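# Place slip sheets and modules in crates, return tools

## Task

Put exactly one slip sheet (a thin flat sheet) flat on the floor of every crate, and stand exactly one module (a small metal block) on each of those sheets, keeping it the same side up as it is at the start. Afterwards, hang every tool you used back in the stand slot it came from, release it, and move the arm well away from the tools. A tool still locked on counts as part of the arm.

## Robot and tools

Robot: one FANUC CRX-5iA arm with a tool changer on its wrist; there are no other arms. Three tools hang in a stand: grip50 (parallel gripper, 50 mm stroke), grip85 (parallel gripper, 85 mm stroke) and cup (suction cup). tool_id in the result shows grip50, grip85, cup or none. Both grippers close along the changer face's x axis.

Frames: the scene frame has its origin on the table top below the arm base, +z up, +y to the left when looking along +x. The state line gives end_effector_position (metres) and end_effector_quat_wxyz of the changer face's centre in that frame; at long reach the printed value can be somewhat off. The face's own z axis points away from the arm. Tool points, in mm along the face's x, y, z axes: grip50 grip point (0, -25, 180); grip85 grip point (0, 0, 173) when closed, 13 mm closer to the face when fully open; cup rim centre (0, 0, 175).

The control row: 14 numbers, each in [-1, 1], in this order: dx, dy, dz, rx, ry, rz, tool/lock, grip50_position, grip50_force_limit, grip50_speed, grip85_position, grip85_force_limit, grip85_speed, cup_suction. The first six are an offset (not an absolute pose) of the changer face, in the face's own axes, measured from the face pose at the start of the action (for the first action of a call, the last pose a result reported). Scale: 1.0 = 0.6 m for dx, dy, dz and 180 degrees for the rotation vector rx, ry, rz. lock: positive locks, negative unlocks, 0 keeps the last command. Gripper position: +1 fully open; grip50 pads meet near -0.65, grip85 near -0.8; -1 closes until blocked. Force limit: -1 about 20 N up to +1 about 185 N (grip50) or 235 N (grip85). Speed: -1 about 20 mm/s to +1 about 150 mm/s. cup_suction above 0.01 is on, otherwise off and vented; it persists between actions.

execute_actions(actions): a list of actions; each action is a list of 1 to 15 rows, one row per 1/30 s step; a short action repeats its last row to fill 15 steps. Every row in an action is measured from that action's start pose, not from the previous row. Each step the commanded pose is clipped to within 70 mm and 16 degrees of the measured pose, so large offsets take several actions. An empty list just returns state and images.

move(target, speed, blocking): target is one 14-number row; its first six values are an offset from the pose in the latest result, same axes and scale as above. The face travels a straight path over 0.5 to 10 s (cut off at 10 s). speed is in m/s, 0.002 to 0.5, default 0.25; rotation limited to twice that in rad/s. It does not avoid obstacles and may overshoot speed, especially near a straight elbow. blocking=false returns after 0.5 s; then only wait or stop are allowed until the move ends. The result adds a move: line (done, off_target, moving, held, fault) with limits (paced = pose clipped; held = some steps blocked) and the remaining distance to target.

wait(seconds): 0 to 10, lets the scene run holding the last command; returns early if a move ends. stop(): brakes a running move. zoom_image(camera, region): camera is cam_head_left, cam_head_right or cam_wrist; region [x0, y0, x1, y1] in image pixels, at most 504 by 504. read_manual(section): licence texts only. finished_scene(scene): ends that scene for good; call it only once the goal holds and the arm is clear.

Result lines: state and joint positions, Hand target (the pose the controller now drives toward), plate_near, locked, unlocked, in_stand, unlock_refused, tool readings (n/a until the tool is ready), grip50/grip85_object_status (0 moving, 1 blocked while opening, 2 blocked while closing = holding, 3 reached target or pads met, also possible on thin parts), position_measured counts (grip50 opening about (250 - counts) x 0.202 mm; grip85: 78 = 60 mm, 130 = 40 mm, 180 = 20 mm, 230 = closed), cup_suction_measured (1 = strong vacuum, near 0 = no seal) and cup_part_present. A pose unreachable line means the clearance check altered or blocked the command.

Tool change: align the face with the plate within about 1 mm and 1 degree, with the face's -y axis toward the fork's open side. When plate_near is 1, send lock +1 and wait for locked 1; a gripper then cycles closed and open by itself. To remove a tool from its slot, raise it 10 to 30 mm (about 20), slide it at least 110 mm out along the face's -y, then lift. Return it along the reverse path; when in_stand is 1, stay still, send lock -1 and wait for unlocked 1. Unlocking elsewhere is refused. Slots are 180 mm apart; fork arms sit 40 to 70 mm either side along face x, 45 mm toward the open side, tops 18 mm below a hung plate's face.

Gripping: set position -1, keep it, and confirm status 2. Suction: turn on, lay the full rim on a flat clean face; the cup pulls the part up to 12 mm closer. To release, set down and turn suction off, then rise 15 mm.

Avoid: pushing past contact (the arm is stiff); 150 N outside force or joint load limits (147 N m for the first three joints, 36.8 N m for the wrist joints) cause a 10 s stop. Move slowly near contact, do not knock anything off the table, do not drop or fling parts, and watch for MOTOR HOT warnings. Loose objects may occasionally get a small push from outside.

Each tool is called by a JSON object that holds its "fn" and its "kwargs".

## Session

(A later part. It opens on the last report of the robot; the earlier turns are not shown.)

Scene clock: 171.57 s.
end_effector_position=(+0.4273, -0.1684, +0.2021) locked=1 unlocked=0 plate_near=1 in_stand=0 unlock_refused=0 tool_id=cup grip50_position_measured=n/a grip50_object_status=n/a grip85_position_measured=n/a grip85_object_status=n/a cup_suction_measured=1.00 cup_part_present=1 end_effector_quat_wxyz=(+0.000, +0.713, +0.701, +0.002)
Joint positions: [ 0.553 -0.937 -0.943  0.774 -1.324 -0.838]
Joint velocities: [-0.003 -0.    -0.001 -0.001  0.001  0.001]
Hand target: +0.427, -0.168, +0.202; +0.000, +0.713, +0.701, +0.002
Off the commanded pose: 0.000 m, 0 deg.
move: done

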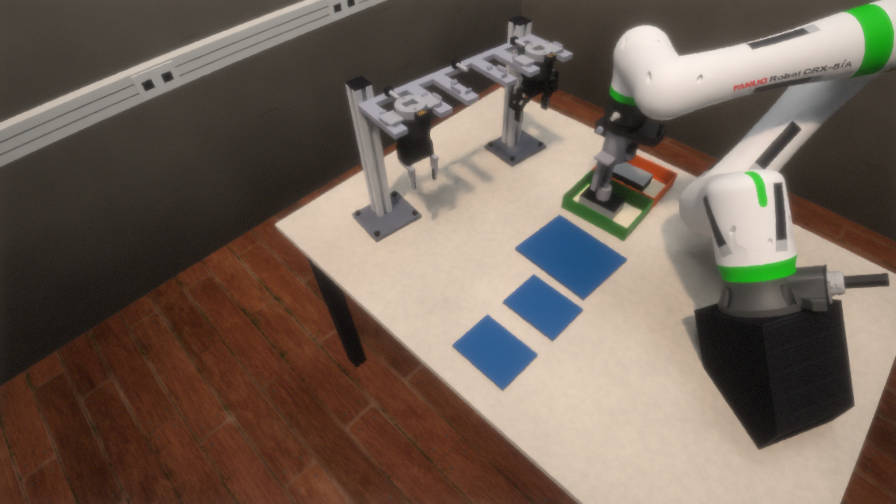

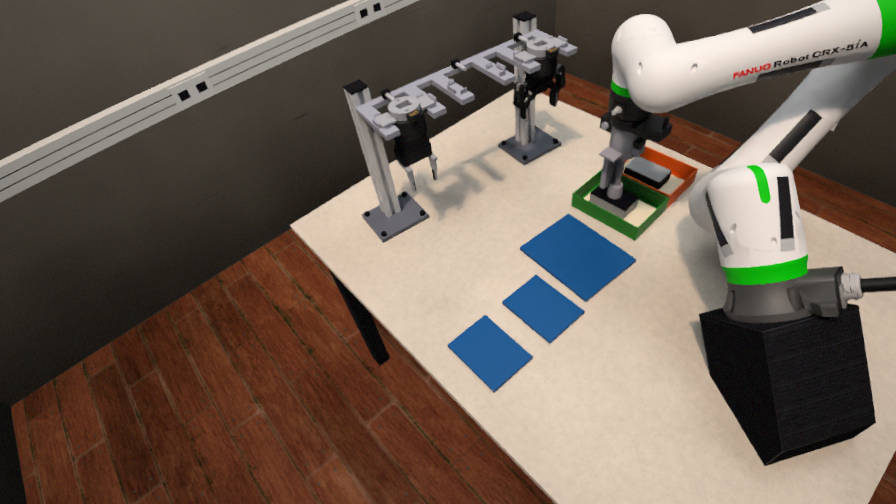

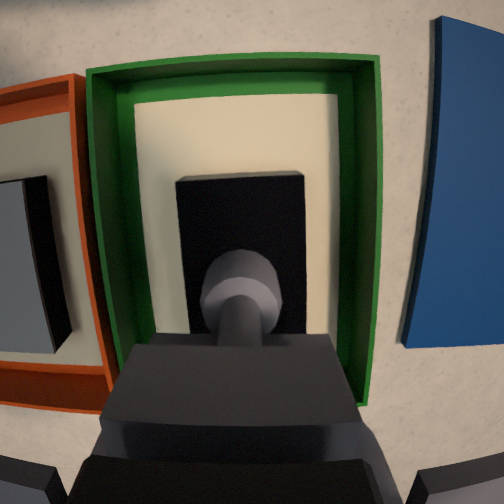

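{"fn": "execute_actions", "kwargs": {"actions": [[[0,0,0,0,0,0,0,0,0,0,0,0,0,0]]]}}

{"fn": "move", "kwargs": {"target": [0,0,-0.047,0,0,0,0,0,0,0,0,0,0,0], "speed": 0.04}}

{"fn": "move", "kwargs": {"target": [0,0.0,-0.02,0,0,0,0,0,0,0,0,0,0,0], "speed": 0.04}}

Scene clock: 178.87 s.
end_effector_position=(+0.4274, -0.1684, +0.2021) locked=1 unlocked=0 plate_near=1 in_stand=0 unlock_refused=0 tool_id=cup grip50_position_measured=n/a grip50_object_status=n/a grip85_position_measured=n/a grip85_object_status=n/a cup_suction_measured=0.01 cup_part_present=0 end_effector_quat_wxyz=(+0.000, +0.713, +0.701, +0.002)
Joint positions: [ 0.553 -0.937 -0.943  0.773 -1.324 -0.838]
Joint velocities: [ 0.001  0.    -0.    -0.     0.001 -0.   ]
Hand target: +0.427, -0.168, +0.202; +0.000, +0.713, +0.701, +0.002
Off the commanded pose: 0.000 m, 0 deg.

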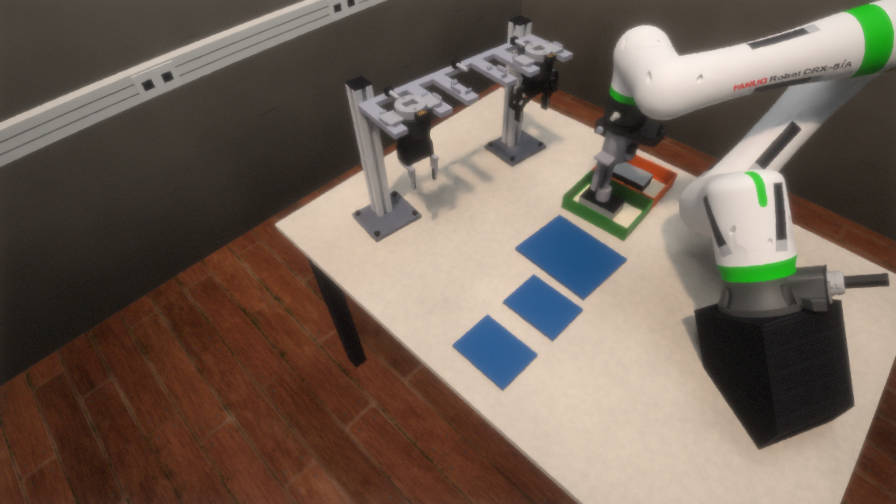

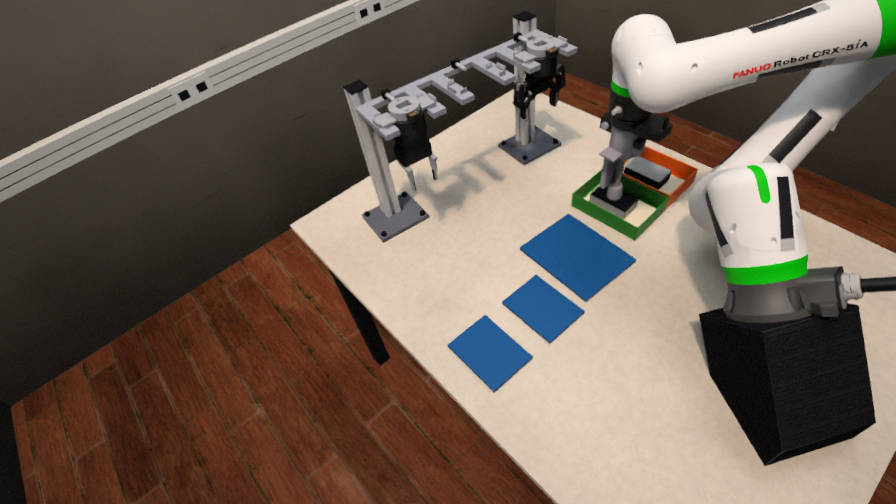

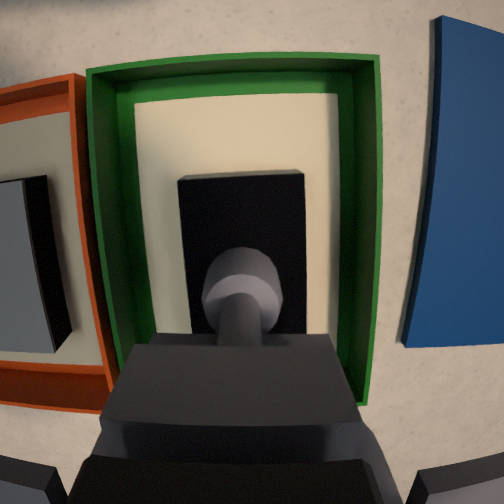

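Scene clock: 179.87 s.
end_effector_position=(+0.4273, -0.1686, +0.2303) locked=1 unlocked=0 plate_near=1 in_stand=0 unlock_refused=0 tool_id=cup grip50_position_measured=n/a grip50_object_status=n/a grip85_position_measured=n/a grip85_object_status=n/a cup_suction_measured=0.01 cup_part_present=0 end_effector_quat_wxyz=(-0.000, +0.714, +0.700, +0.002)
Joint positions: [ 0.754 -0.996 -0.913  0.792 -1.528 -0.919]
Joint velocities: [ 0.005 -0.001 -0.001  0.001 -0.003 -0.002]
Hand target: +0.427, -0.169, +0.230; +0.000, +0.714, +0.701, +0.002
Off the commanded pose: 0.000 m, 0 deg.
move: done

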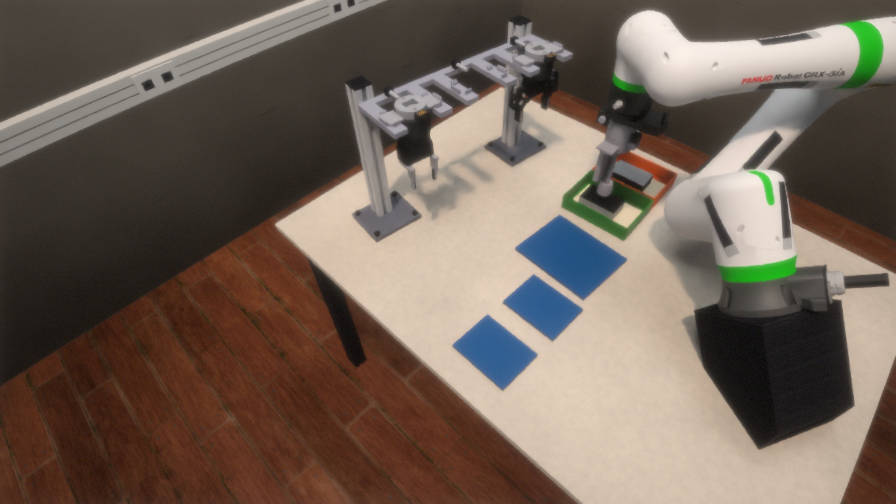

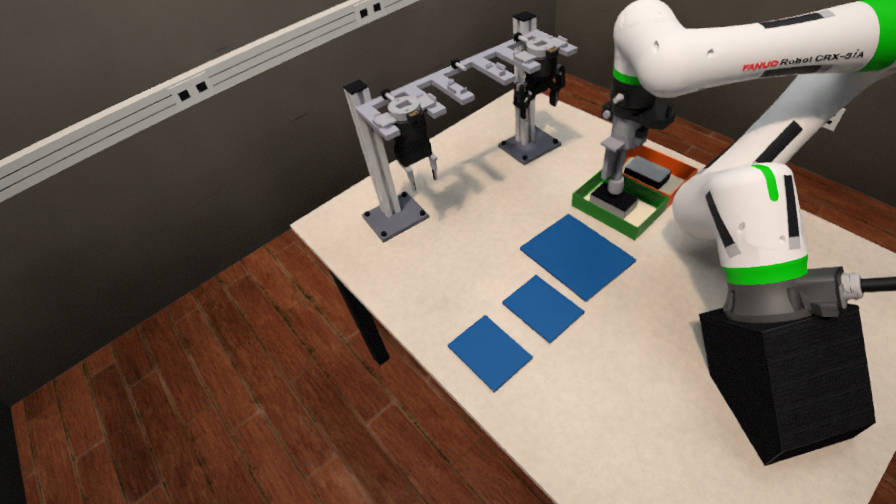

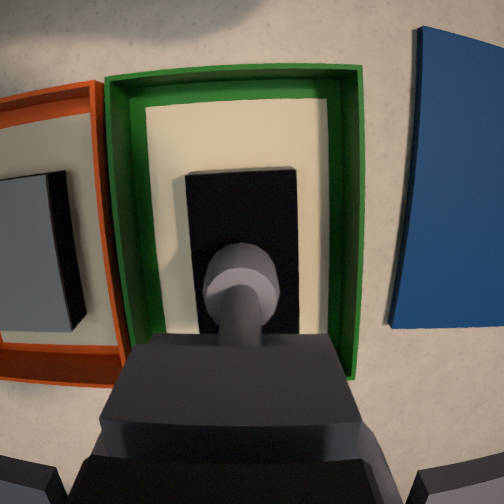

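Scene clock: 180.60 s.
end_effector_position=(+0.4273, -0.1688, +0.2422) locked=1 unlocked=0 plate_near=1 in_stand=0 unlock_refused=0 tool_id=cup grip50_position_measured=n/a grip50_object_status=n/a grip85_position_measured=n/a grip85_object_status=n/a cup_suction_measured=0.01 cup_part_present=0 end_effector_quat_wxyz=(-0.000, +0.714, +0.700, +0.002)
Joint positions: [ 0.859 -1.02  -0.9    0.802 -1.629 -0.965]
Joint velocities: [ 0.006 -0.002  0.     0.001 -0.003 -0.002]
Hand target: +0.427, -0.169, +0.242; -0.000, +0.714, +0.700, +0.002
Off the commanded pose: 0.000 m, 0 deg.
move: done

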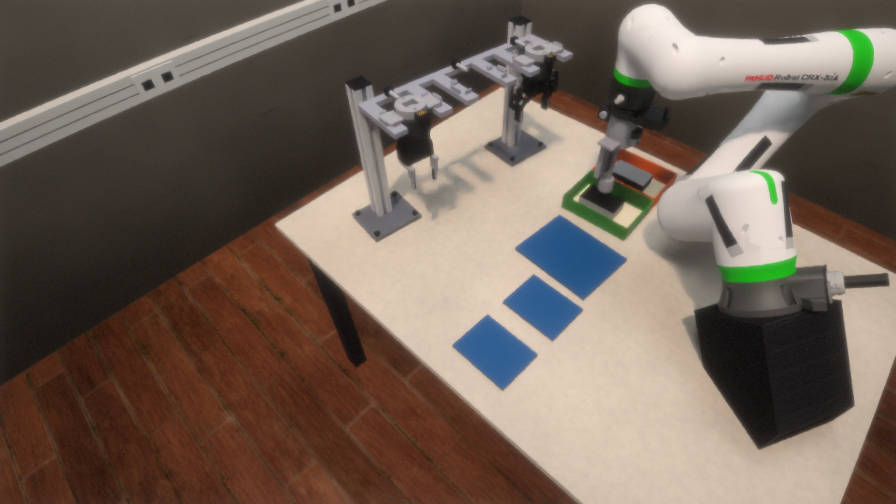

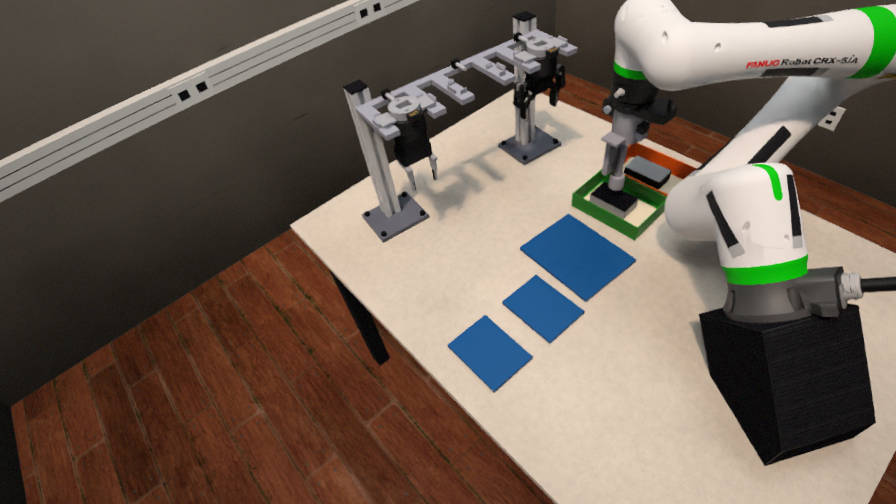

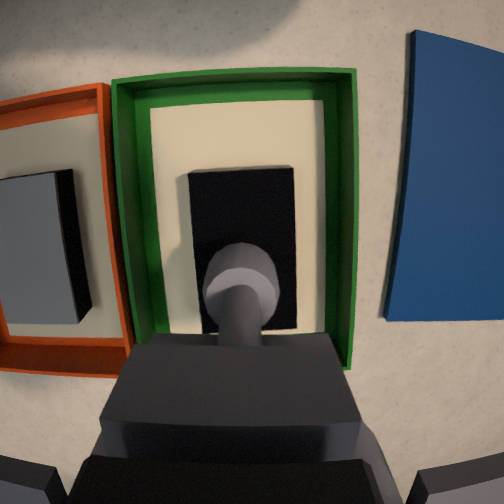

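{"fn": "move", "kwargs": {"target": [0,0.12,0,0,0,0,0,0,0,0,0,0,0,0], "speed": 0.05}}

{"fn": "move", "kwargs": {"target": [0.3485,0.0904,-0.2338,0,0,0.029,0,0,0,0,0,0,0,0], "speed": 0.12}}

Scene clock: 185.13 s.
end_effector_position=(+0.4993, -0.1698, +0.2427) locked=1 unlocked=0 plate_near=1 in_stand=0 unlock_refused=0 tool_id=cup grip50_position_measured=n/a grip50_object_status=n/a grip85_position_measured=n/a grip85_object_status=n/a cup_suction_measured=0.01 cup_part_present=0 end_effector_quat_wxyz=(+0.000, +0.714, +0.701, +0.002)
Joint positions: [ 0.541 -0.773 -0.723  0.762 -1.355 -0.789]
Joint velocities: [ 0.001  0.     0.    -0.     0.    -0.   ]
Hand target: +0.499, -0.170, +0.243; +0.000, +0.714, +0.701, +0.002
Off the commanded pose: 0.000 m, 0 deg.
move: done

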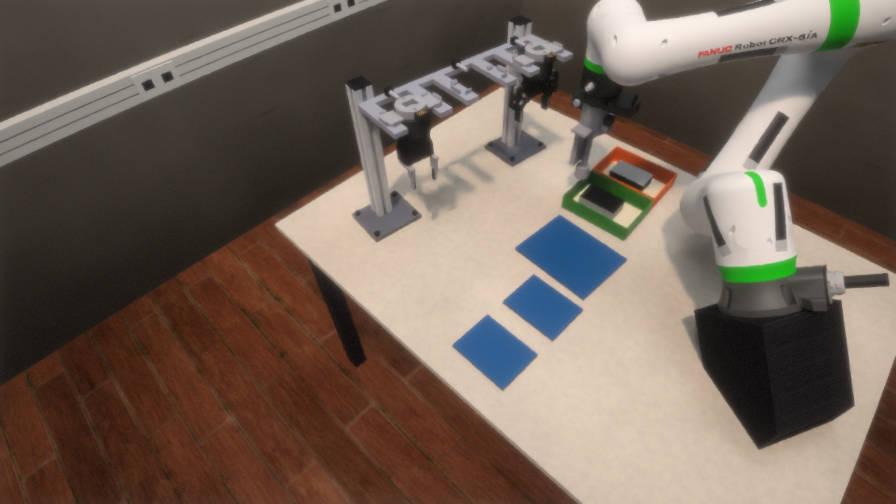

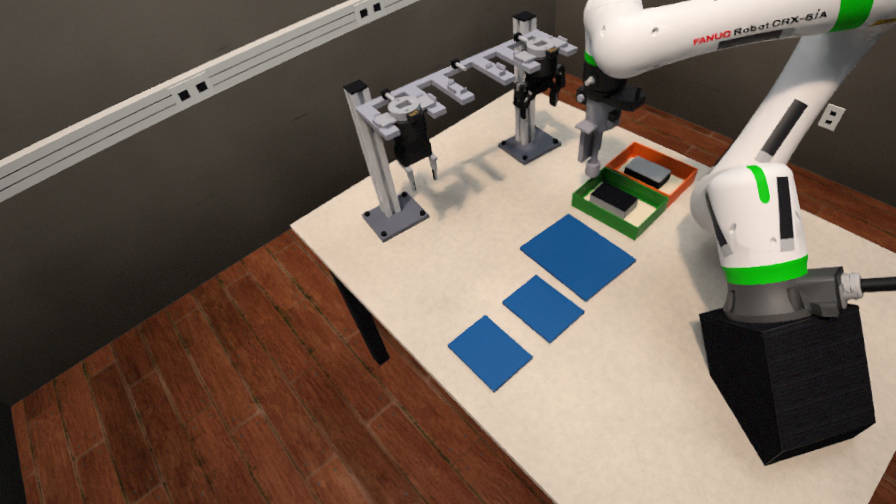

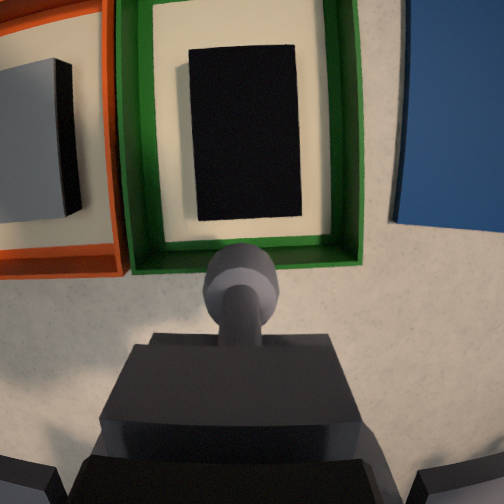

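Scene clock: 187.60 s.
end_effector_position=(+0.5567, +0.0376, +0.3838) locked=1 unlocked=0 plate_near=1 in_stand=0 unlock_refused=0 tool_id=cup grip50_position_measured=n/a grip50_object_status=n/a grip85_position_measured=n/a grip85_object_status=n/a cup_suction_measured=0.01 cup_part_present=0 end_effector_quat_wxyz=(-0.000, +0.745, +0.667, +0.002)
Joint positions: [ 1.204 -0.348 -0.374  0.773 -1.772 -1.405]
Joint velocities: [-0.001  0.001  0.001  0.001  0.    -0.   ]
Hand target: +0.557, +0.038, +0.384; -0.000, +0.745, +0.667, +0.002
Off the commanded pose: 0.000 m, 0 deg.
move: done

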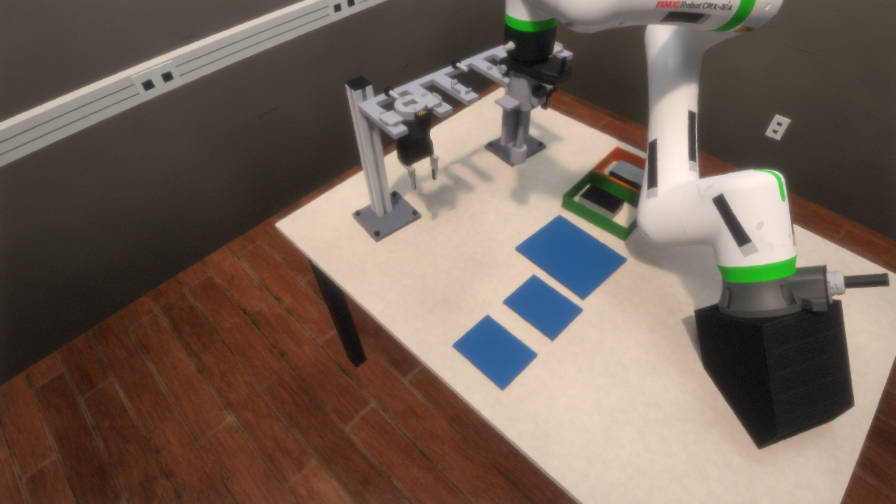

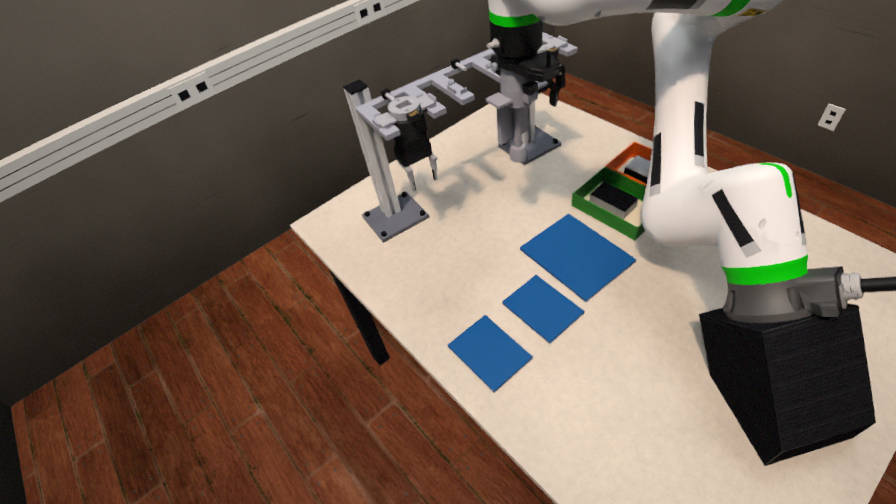

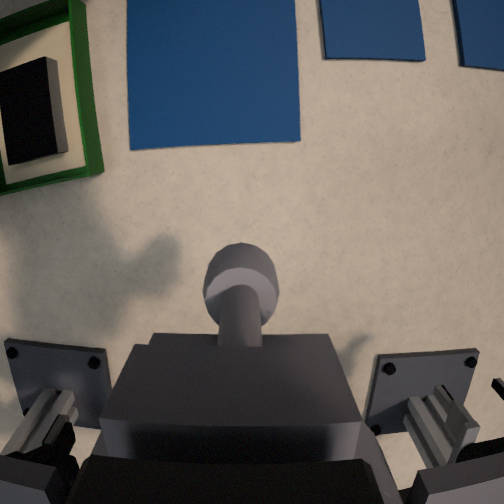

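{"fn": "move", "kwargs": {"target": [0.0015,0.218,0.002,0,0,0,0,0,0,0,0,0,0,0], "speed": 0.06}}

{"fn": "move", "kwargs": {"target": [0,0,0.028,0,0,0,0,0,0,0,0,0,0,0], "speed": 0.012}}

Scene clock: 193.47 s.
end_effector_position=(+0.6866, +0.0245, +0.3831) locked=1 unlocked=0 plate_near=1 in_stand=0 unlock_refused=0 tool_id=cup grip50_position_measured=n/a grip50_object_status=n/a grip85_position_measured=n/a grip85_object_status=n/a cup_suction_measured=0.01 cup_part_present=0 end_effector_quat_wxyz=(-0.000, +0.745, +0.667, +0.002)
Joint positions: [ 0.912 -0.142 -0.022  0.806 -1.667 -1.094]
Joint velocities: [ 0.001 -0.     0.001 -0.001 -0.001  0.   ]
Hand target: +0.687, +0.024, +0.383; -0.000, +0.745, +0.667, +0.002
Off the commanded pose: 0.000 m, 0 deg.
move: done

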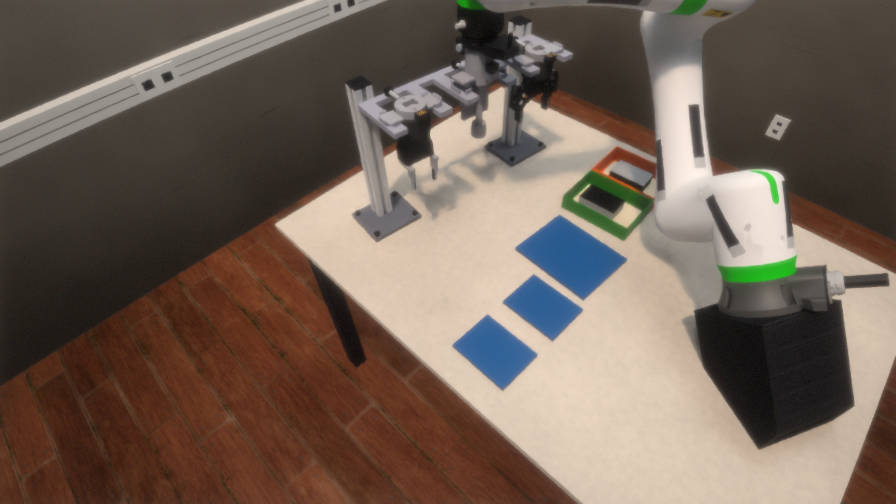

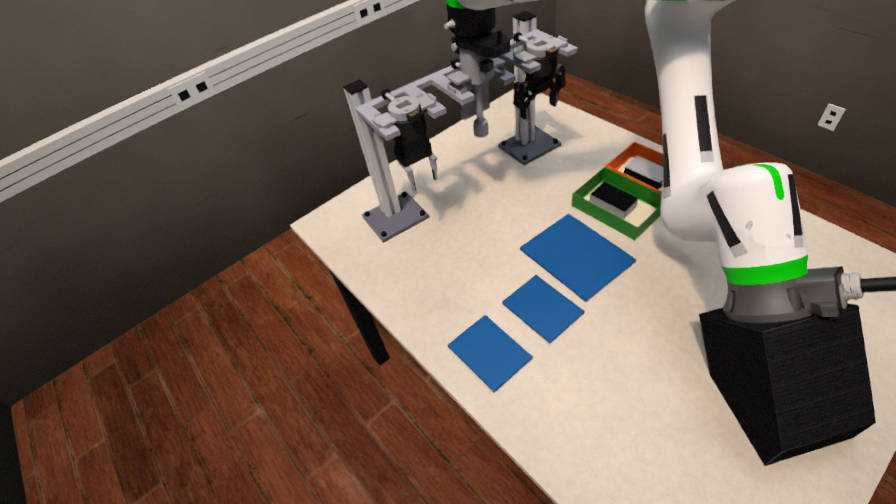

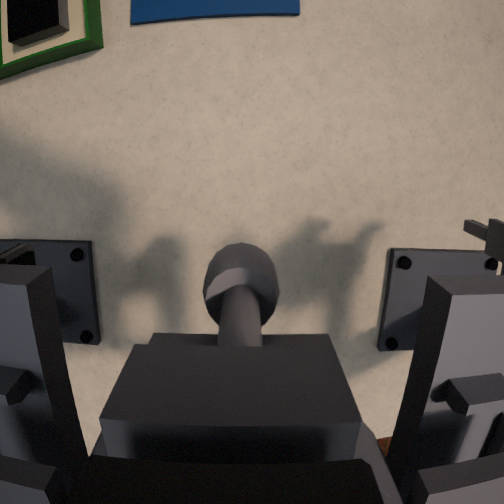

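Scene clock: 195.10 s.
end_effector_position=(+0.6868, +0.0244, +0.3664) locked=1 unlocked=0 plate_near=1 in_stand=0 unlock_refused=0 tool_id=cup grip50_position_measured=n/a grip50_object_status=n/a grip85_position_measured=n/a grip85_object_status=n/a cup_suction_measured=0.01 cup_part_present=0 end_effector_quat_wxyz=(-0.000, +0.745, +0.667, +0.002)
Joint positions: [ 0.88  -0.144 -0.051  0.803 -1.625 -1.091]
Joint velocities: [ 0.001 -0.     0.    -0.001 -0.     0.002]
Hand target: +0.687, +0.025, +0.366; -0.000, +0.745, +0.667, +0.002
Off the commanded pose: 0.000 m, 0 deg.
move: done

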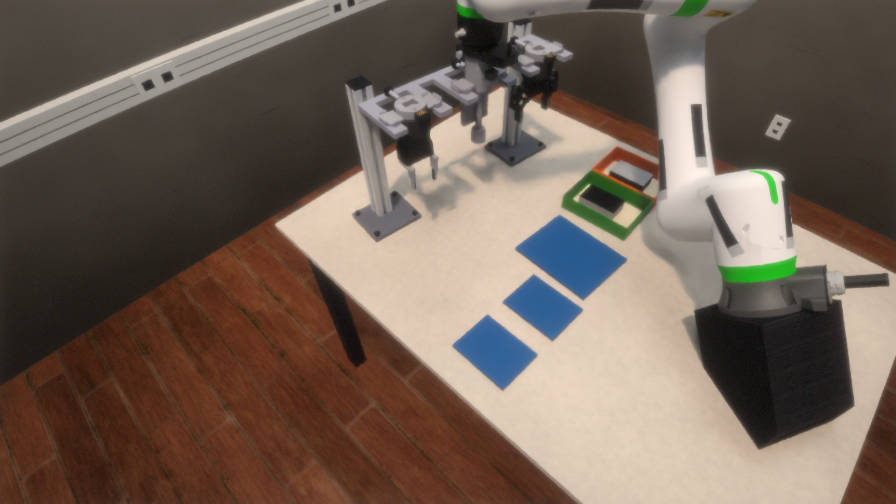

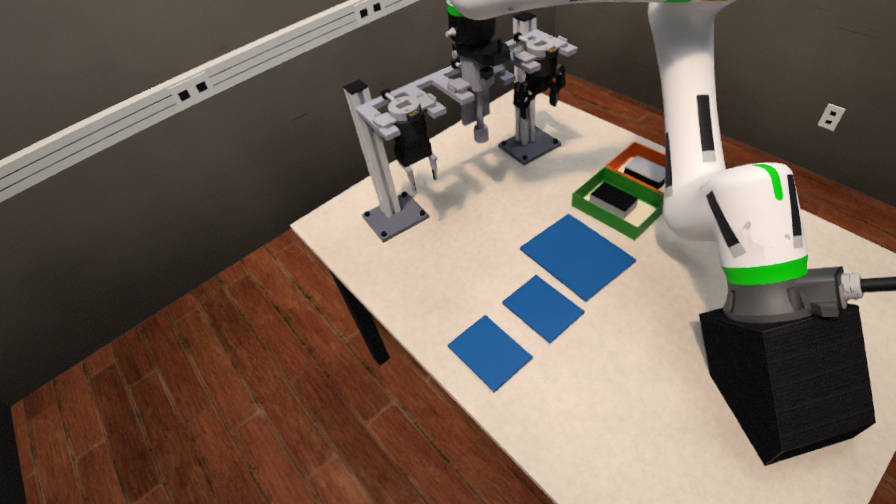

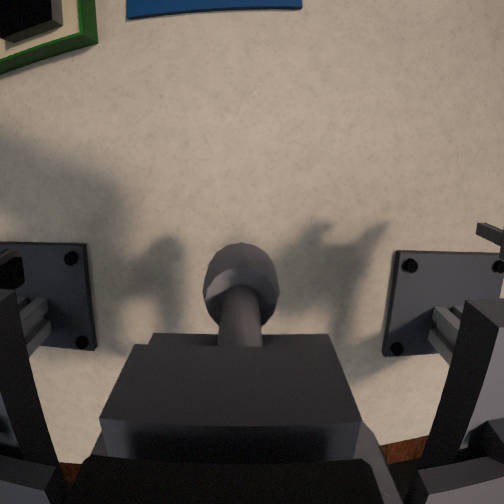

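{"fn": "move", "kwargs": {"target": [-0.0005,0,0.0048,0,0,0,0,0,0,0,0,0,0,0], "speed": 0.005}}

{"fn": "execute_actions", "kwargs": {"actions": [[[0,0,0,0,0,0,-1,0,0,0,0,0,0,0]],[[0,0,0,0,0,0,-1,0,0,0,0,0,0,0]],[[0,0,0,0,0,0,-1,0,0,0,0,0,0,0]]]}}

Scene clock: 198.33 s.
end_effector_position=(+0.6867, +0.0241, +0.3635) locked=1 unlocked=0 plate_near=1 in_stand=1 unlock_refused=0 tool_id=cup grip50_position_measured=n/a grip50_object_status=n/a grip85_position_measured=n/a grip85_object_status=n/a cup_suction_measured=0.01 cup_part_present=0 end_effector_quat_wxyz=(-0.000, +0.745, +0.667, +0.002)
Joint positions: [ 0.874 -0.145 -0.056  0.803 -1.617 -1.09 ]
Joint velocities: [ 0.001 -0.001  0.     0.     0.002  0.   ]
Hand target: +0.687, +0.024, +0.364; -0.000, +0.745, +0.667, +0.002
Off the commanded pose: 0.000 m, 0 deg.
move: done

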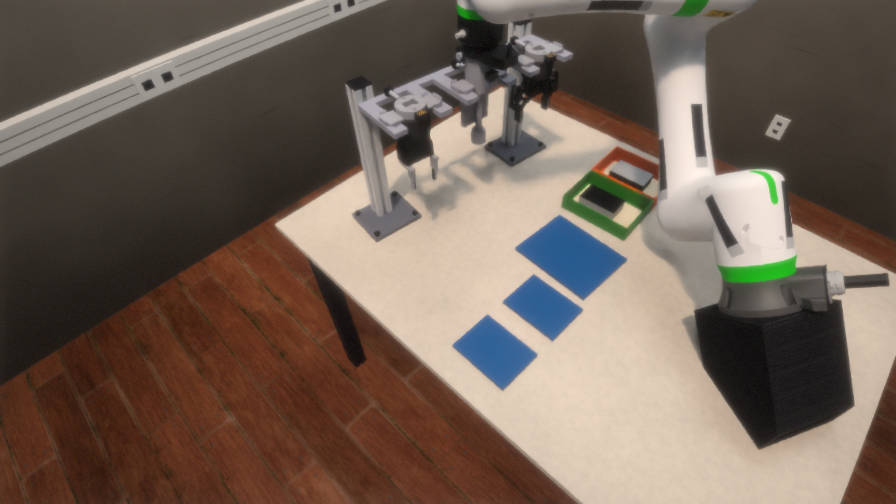

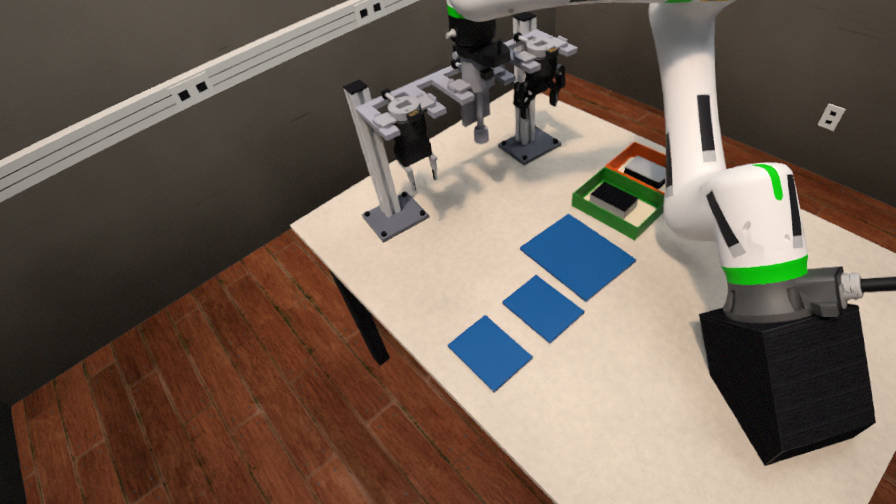

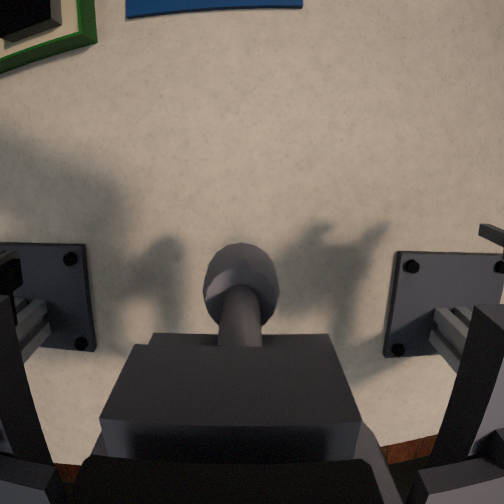

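Scene clock: 199.83 s.
end_effector_position=(+0.6867, +0.0242, +0.3634) locked=0 unlocked=1 plate_near=1 in_stand=1 unlock_refused=0 tool_id=none grip50_position_measured=n/a grip50_object_status=n/a grip85_position_measured=n/a grip85_object_status=n/a cup_suction_measured=n/a cup_part_present=n/a end_effector_quat_wxyz=(-0.000, +0.745, +0.667, +0.002)
Joint positions: [ 0.874 -0.145 -0.057  0.802 -1.617 -1.09 ]
Joint velocities: [ 0.     0.     0.001  0.    -0.001  0.001]
Hand target: +0.687, +0.024, +0.363; -0.000, +0.745, +0.667, +0.002
Off the commanded pose: 0.000 m, 0 deg.

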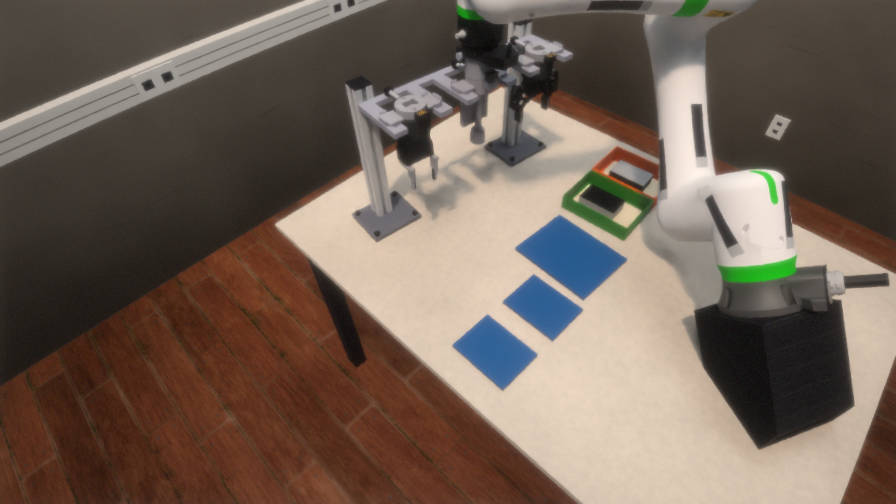

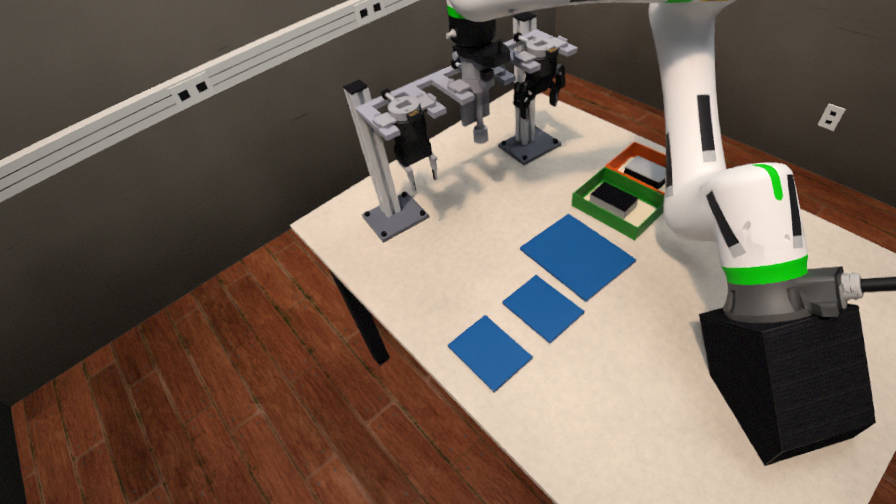

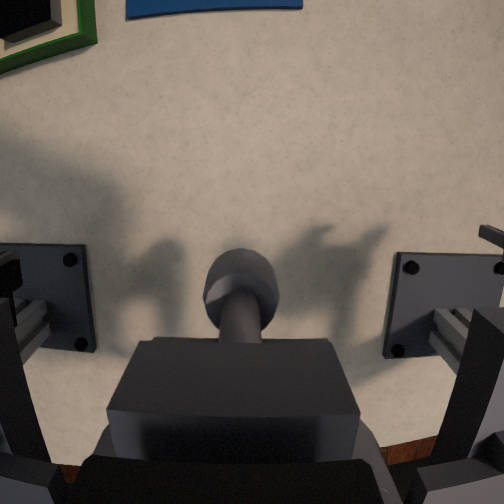

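{"fn": "move", "kwargs": {"target": [0,0,-0.1,0,0,0,0,0,0,0,0,0,0,0], "speed": 0.06}}

{"fn": "move", "kwargs": {"target": [0.35,-0.42,0.05,0,0,0,0,0,0,0,0,0,0,0], "speed": 0.15}}

Scene clock: 206.87 s.
end_effector_position=(+0.6865, +0.0238, +0.4233) locked=0 unlocked=1 plate_near=0 in_stand=0 unlock_refused=0 tool_id=none grip50_position_measured=n/a grip50_object_status=n/a grip85_position_measured=n/a grip85_object_status=n/a cup_suction_measured=n/a cup_part_present=n/a end_effector_quat_wxyz=(-0.000, +0.745, +0.667, +0.002)
Joint positions: [ 0.99  -0.131  0.054  0.817 -1.767 -1.1  ]
Joint velocities: [-0.001 -0.001  0.001  0.001 -0.002  0.   ]
Hand target: +0.686, +0.024, +0.423; -0.000, +0.745, +0.667, +0.002
Off the commanded pose: 0.000 m, 0 deg.
move: done

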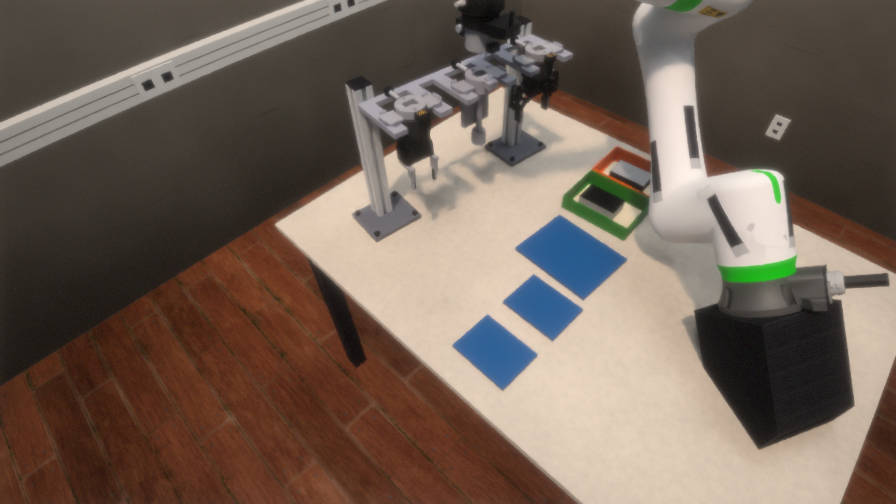

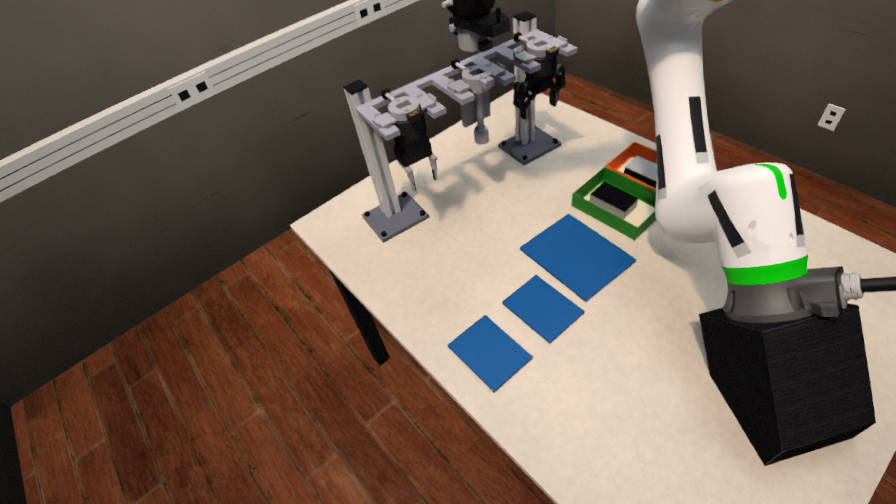

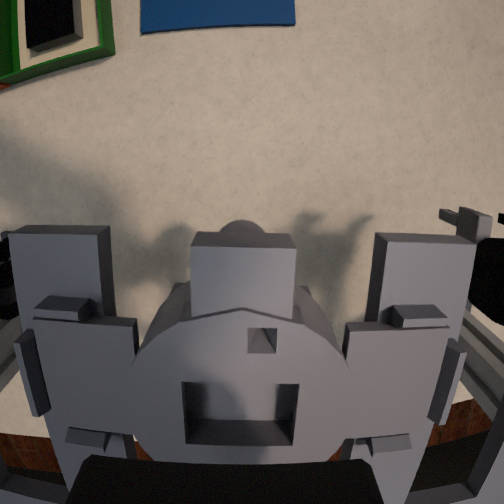

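Scene clock: 209.40 s.
end_effector_position=(+0.4589, +0.2600, +0.3940) locked=0 unlocked=1 plate_near=0 in_stand=0 unlock_refused=0 tool_id=none grip50_position_measured=n/a grip50_object_status=n/a grip85_position_measured=n/a grip85_object_status=n/a cup_suction_measured=n/a cup_part_present=n/a end_effector_quat_wxyz=(-0.000, +0.745, +0.667, +0.003)
Joint positions: [ 1.415  0.079 -0.283  0.677 -1.657 -1.787]
Joint velocities: [0.002 0.    0.002 0.    0.001 0.001]
Hand target: +0.459, +0.260, +0.394; -0.000, +0.745, +0.667, +0.003
Off the commanded pose: 0.001 m, 0 deg.
move: done

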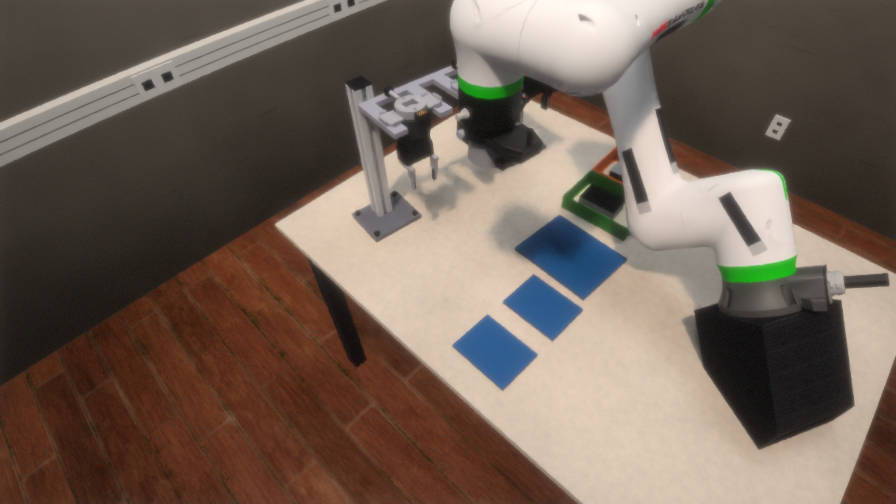

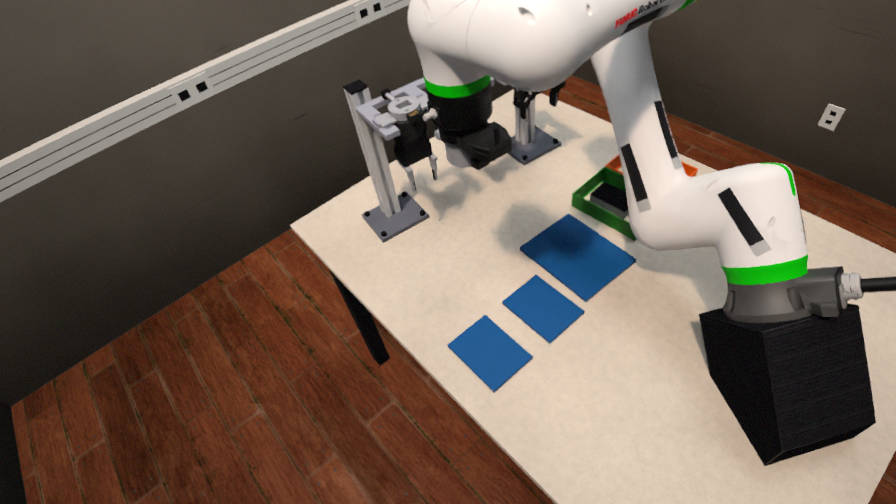

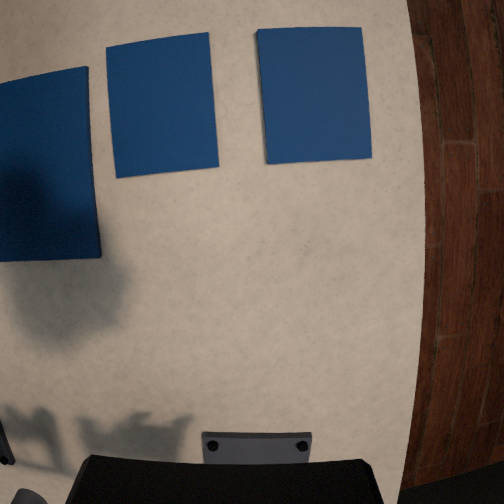

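{"fn": "finished_scene", "kwargs": {"scene": 2}}

The scene is finished: the task was done.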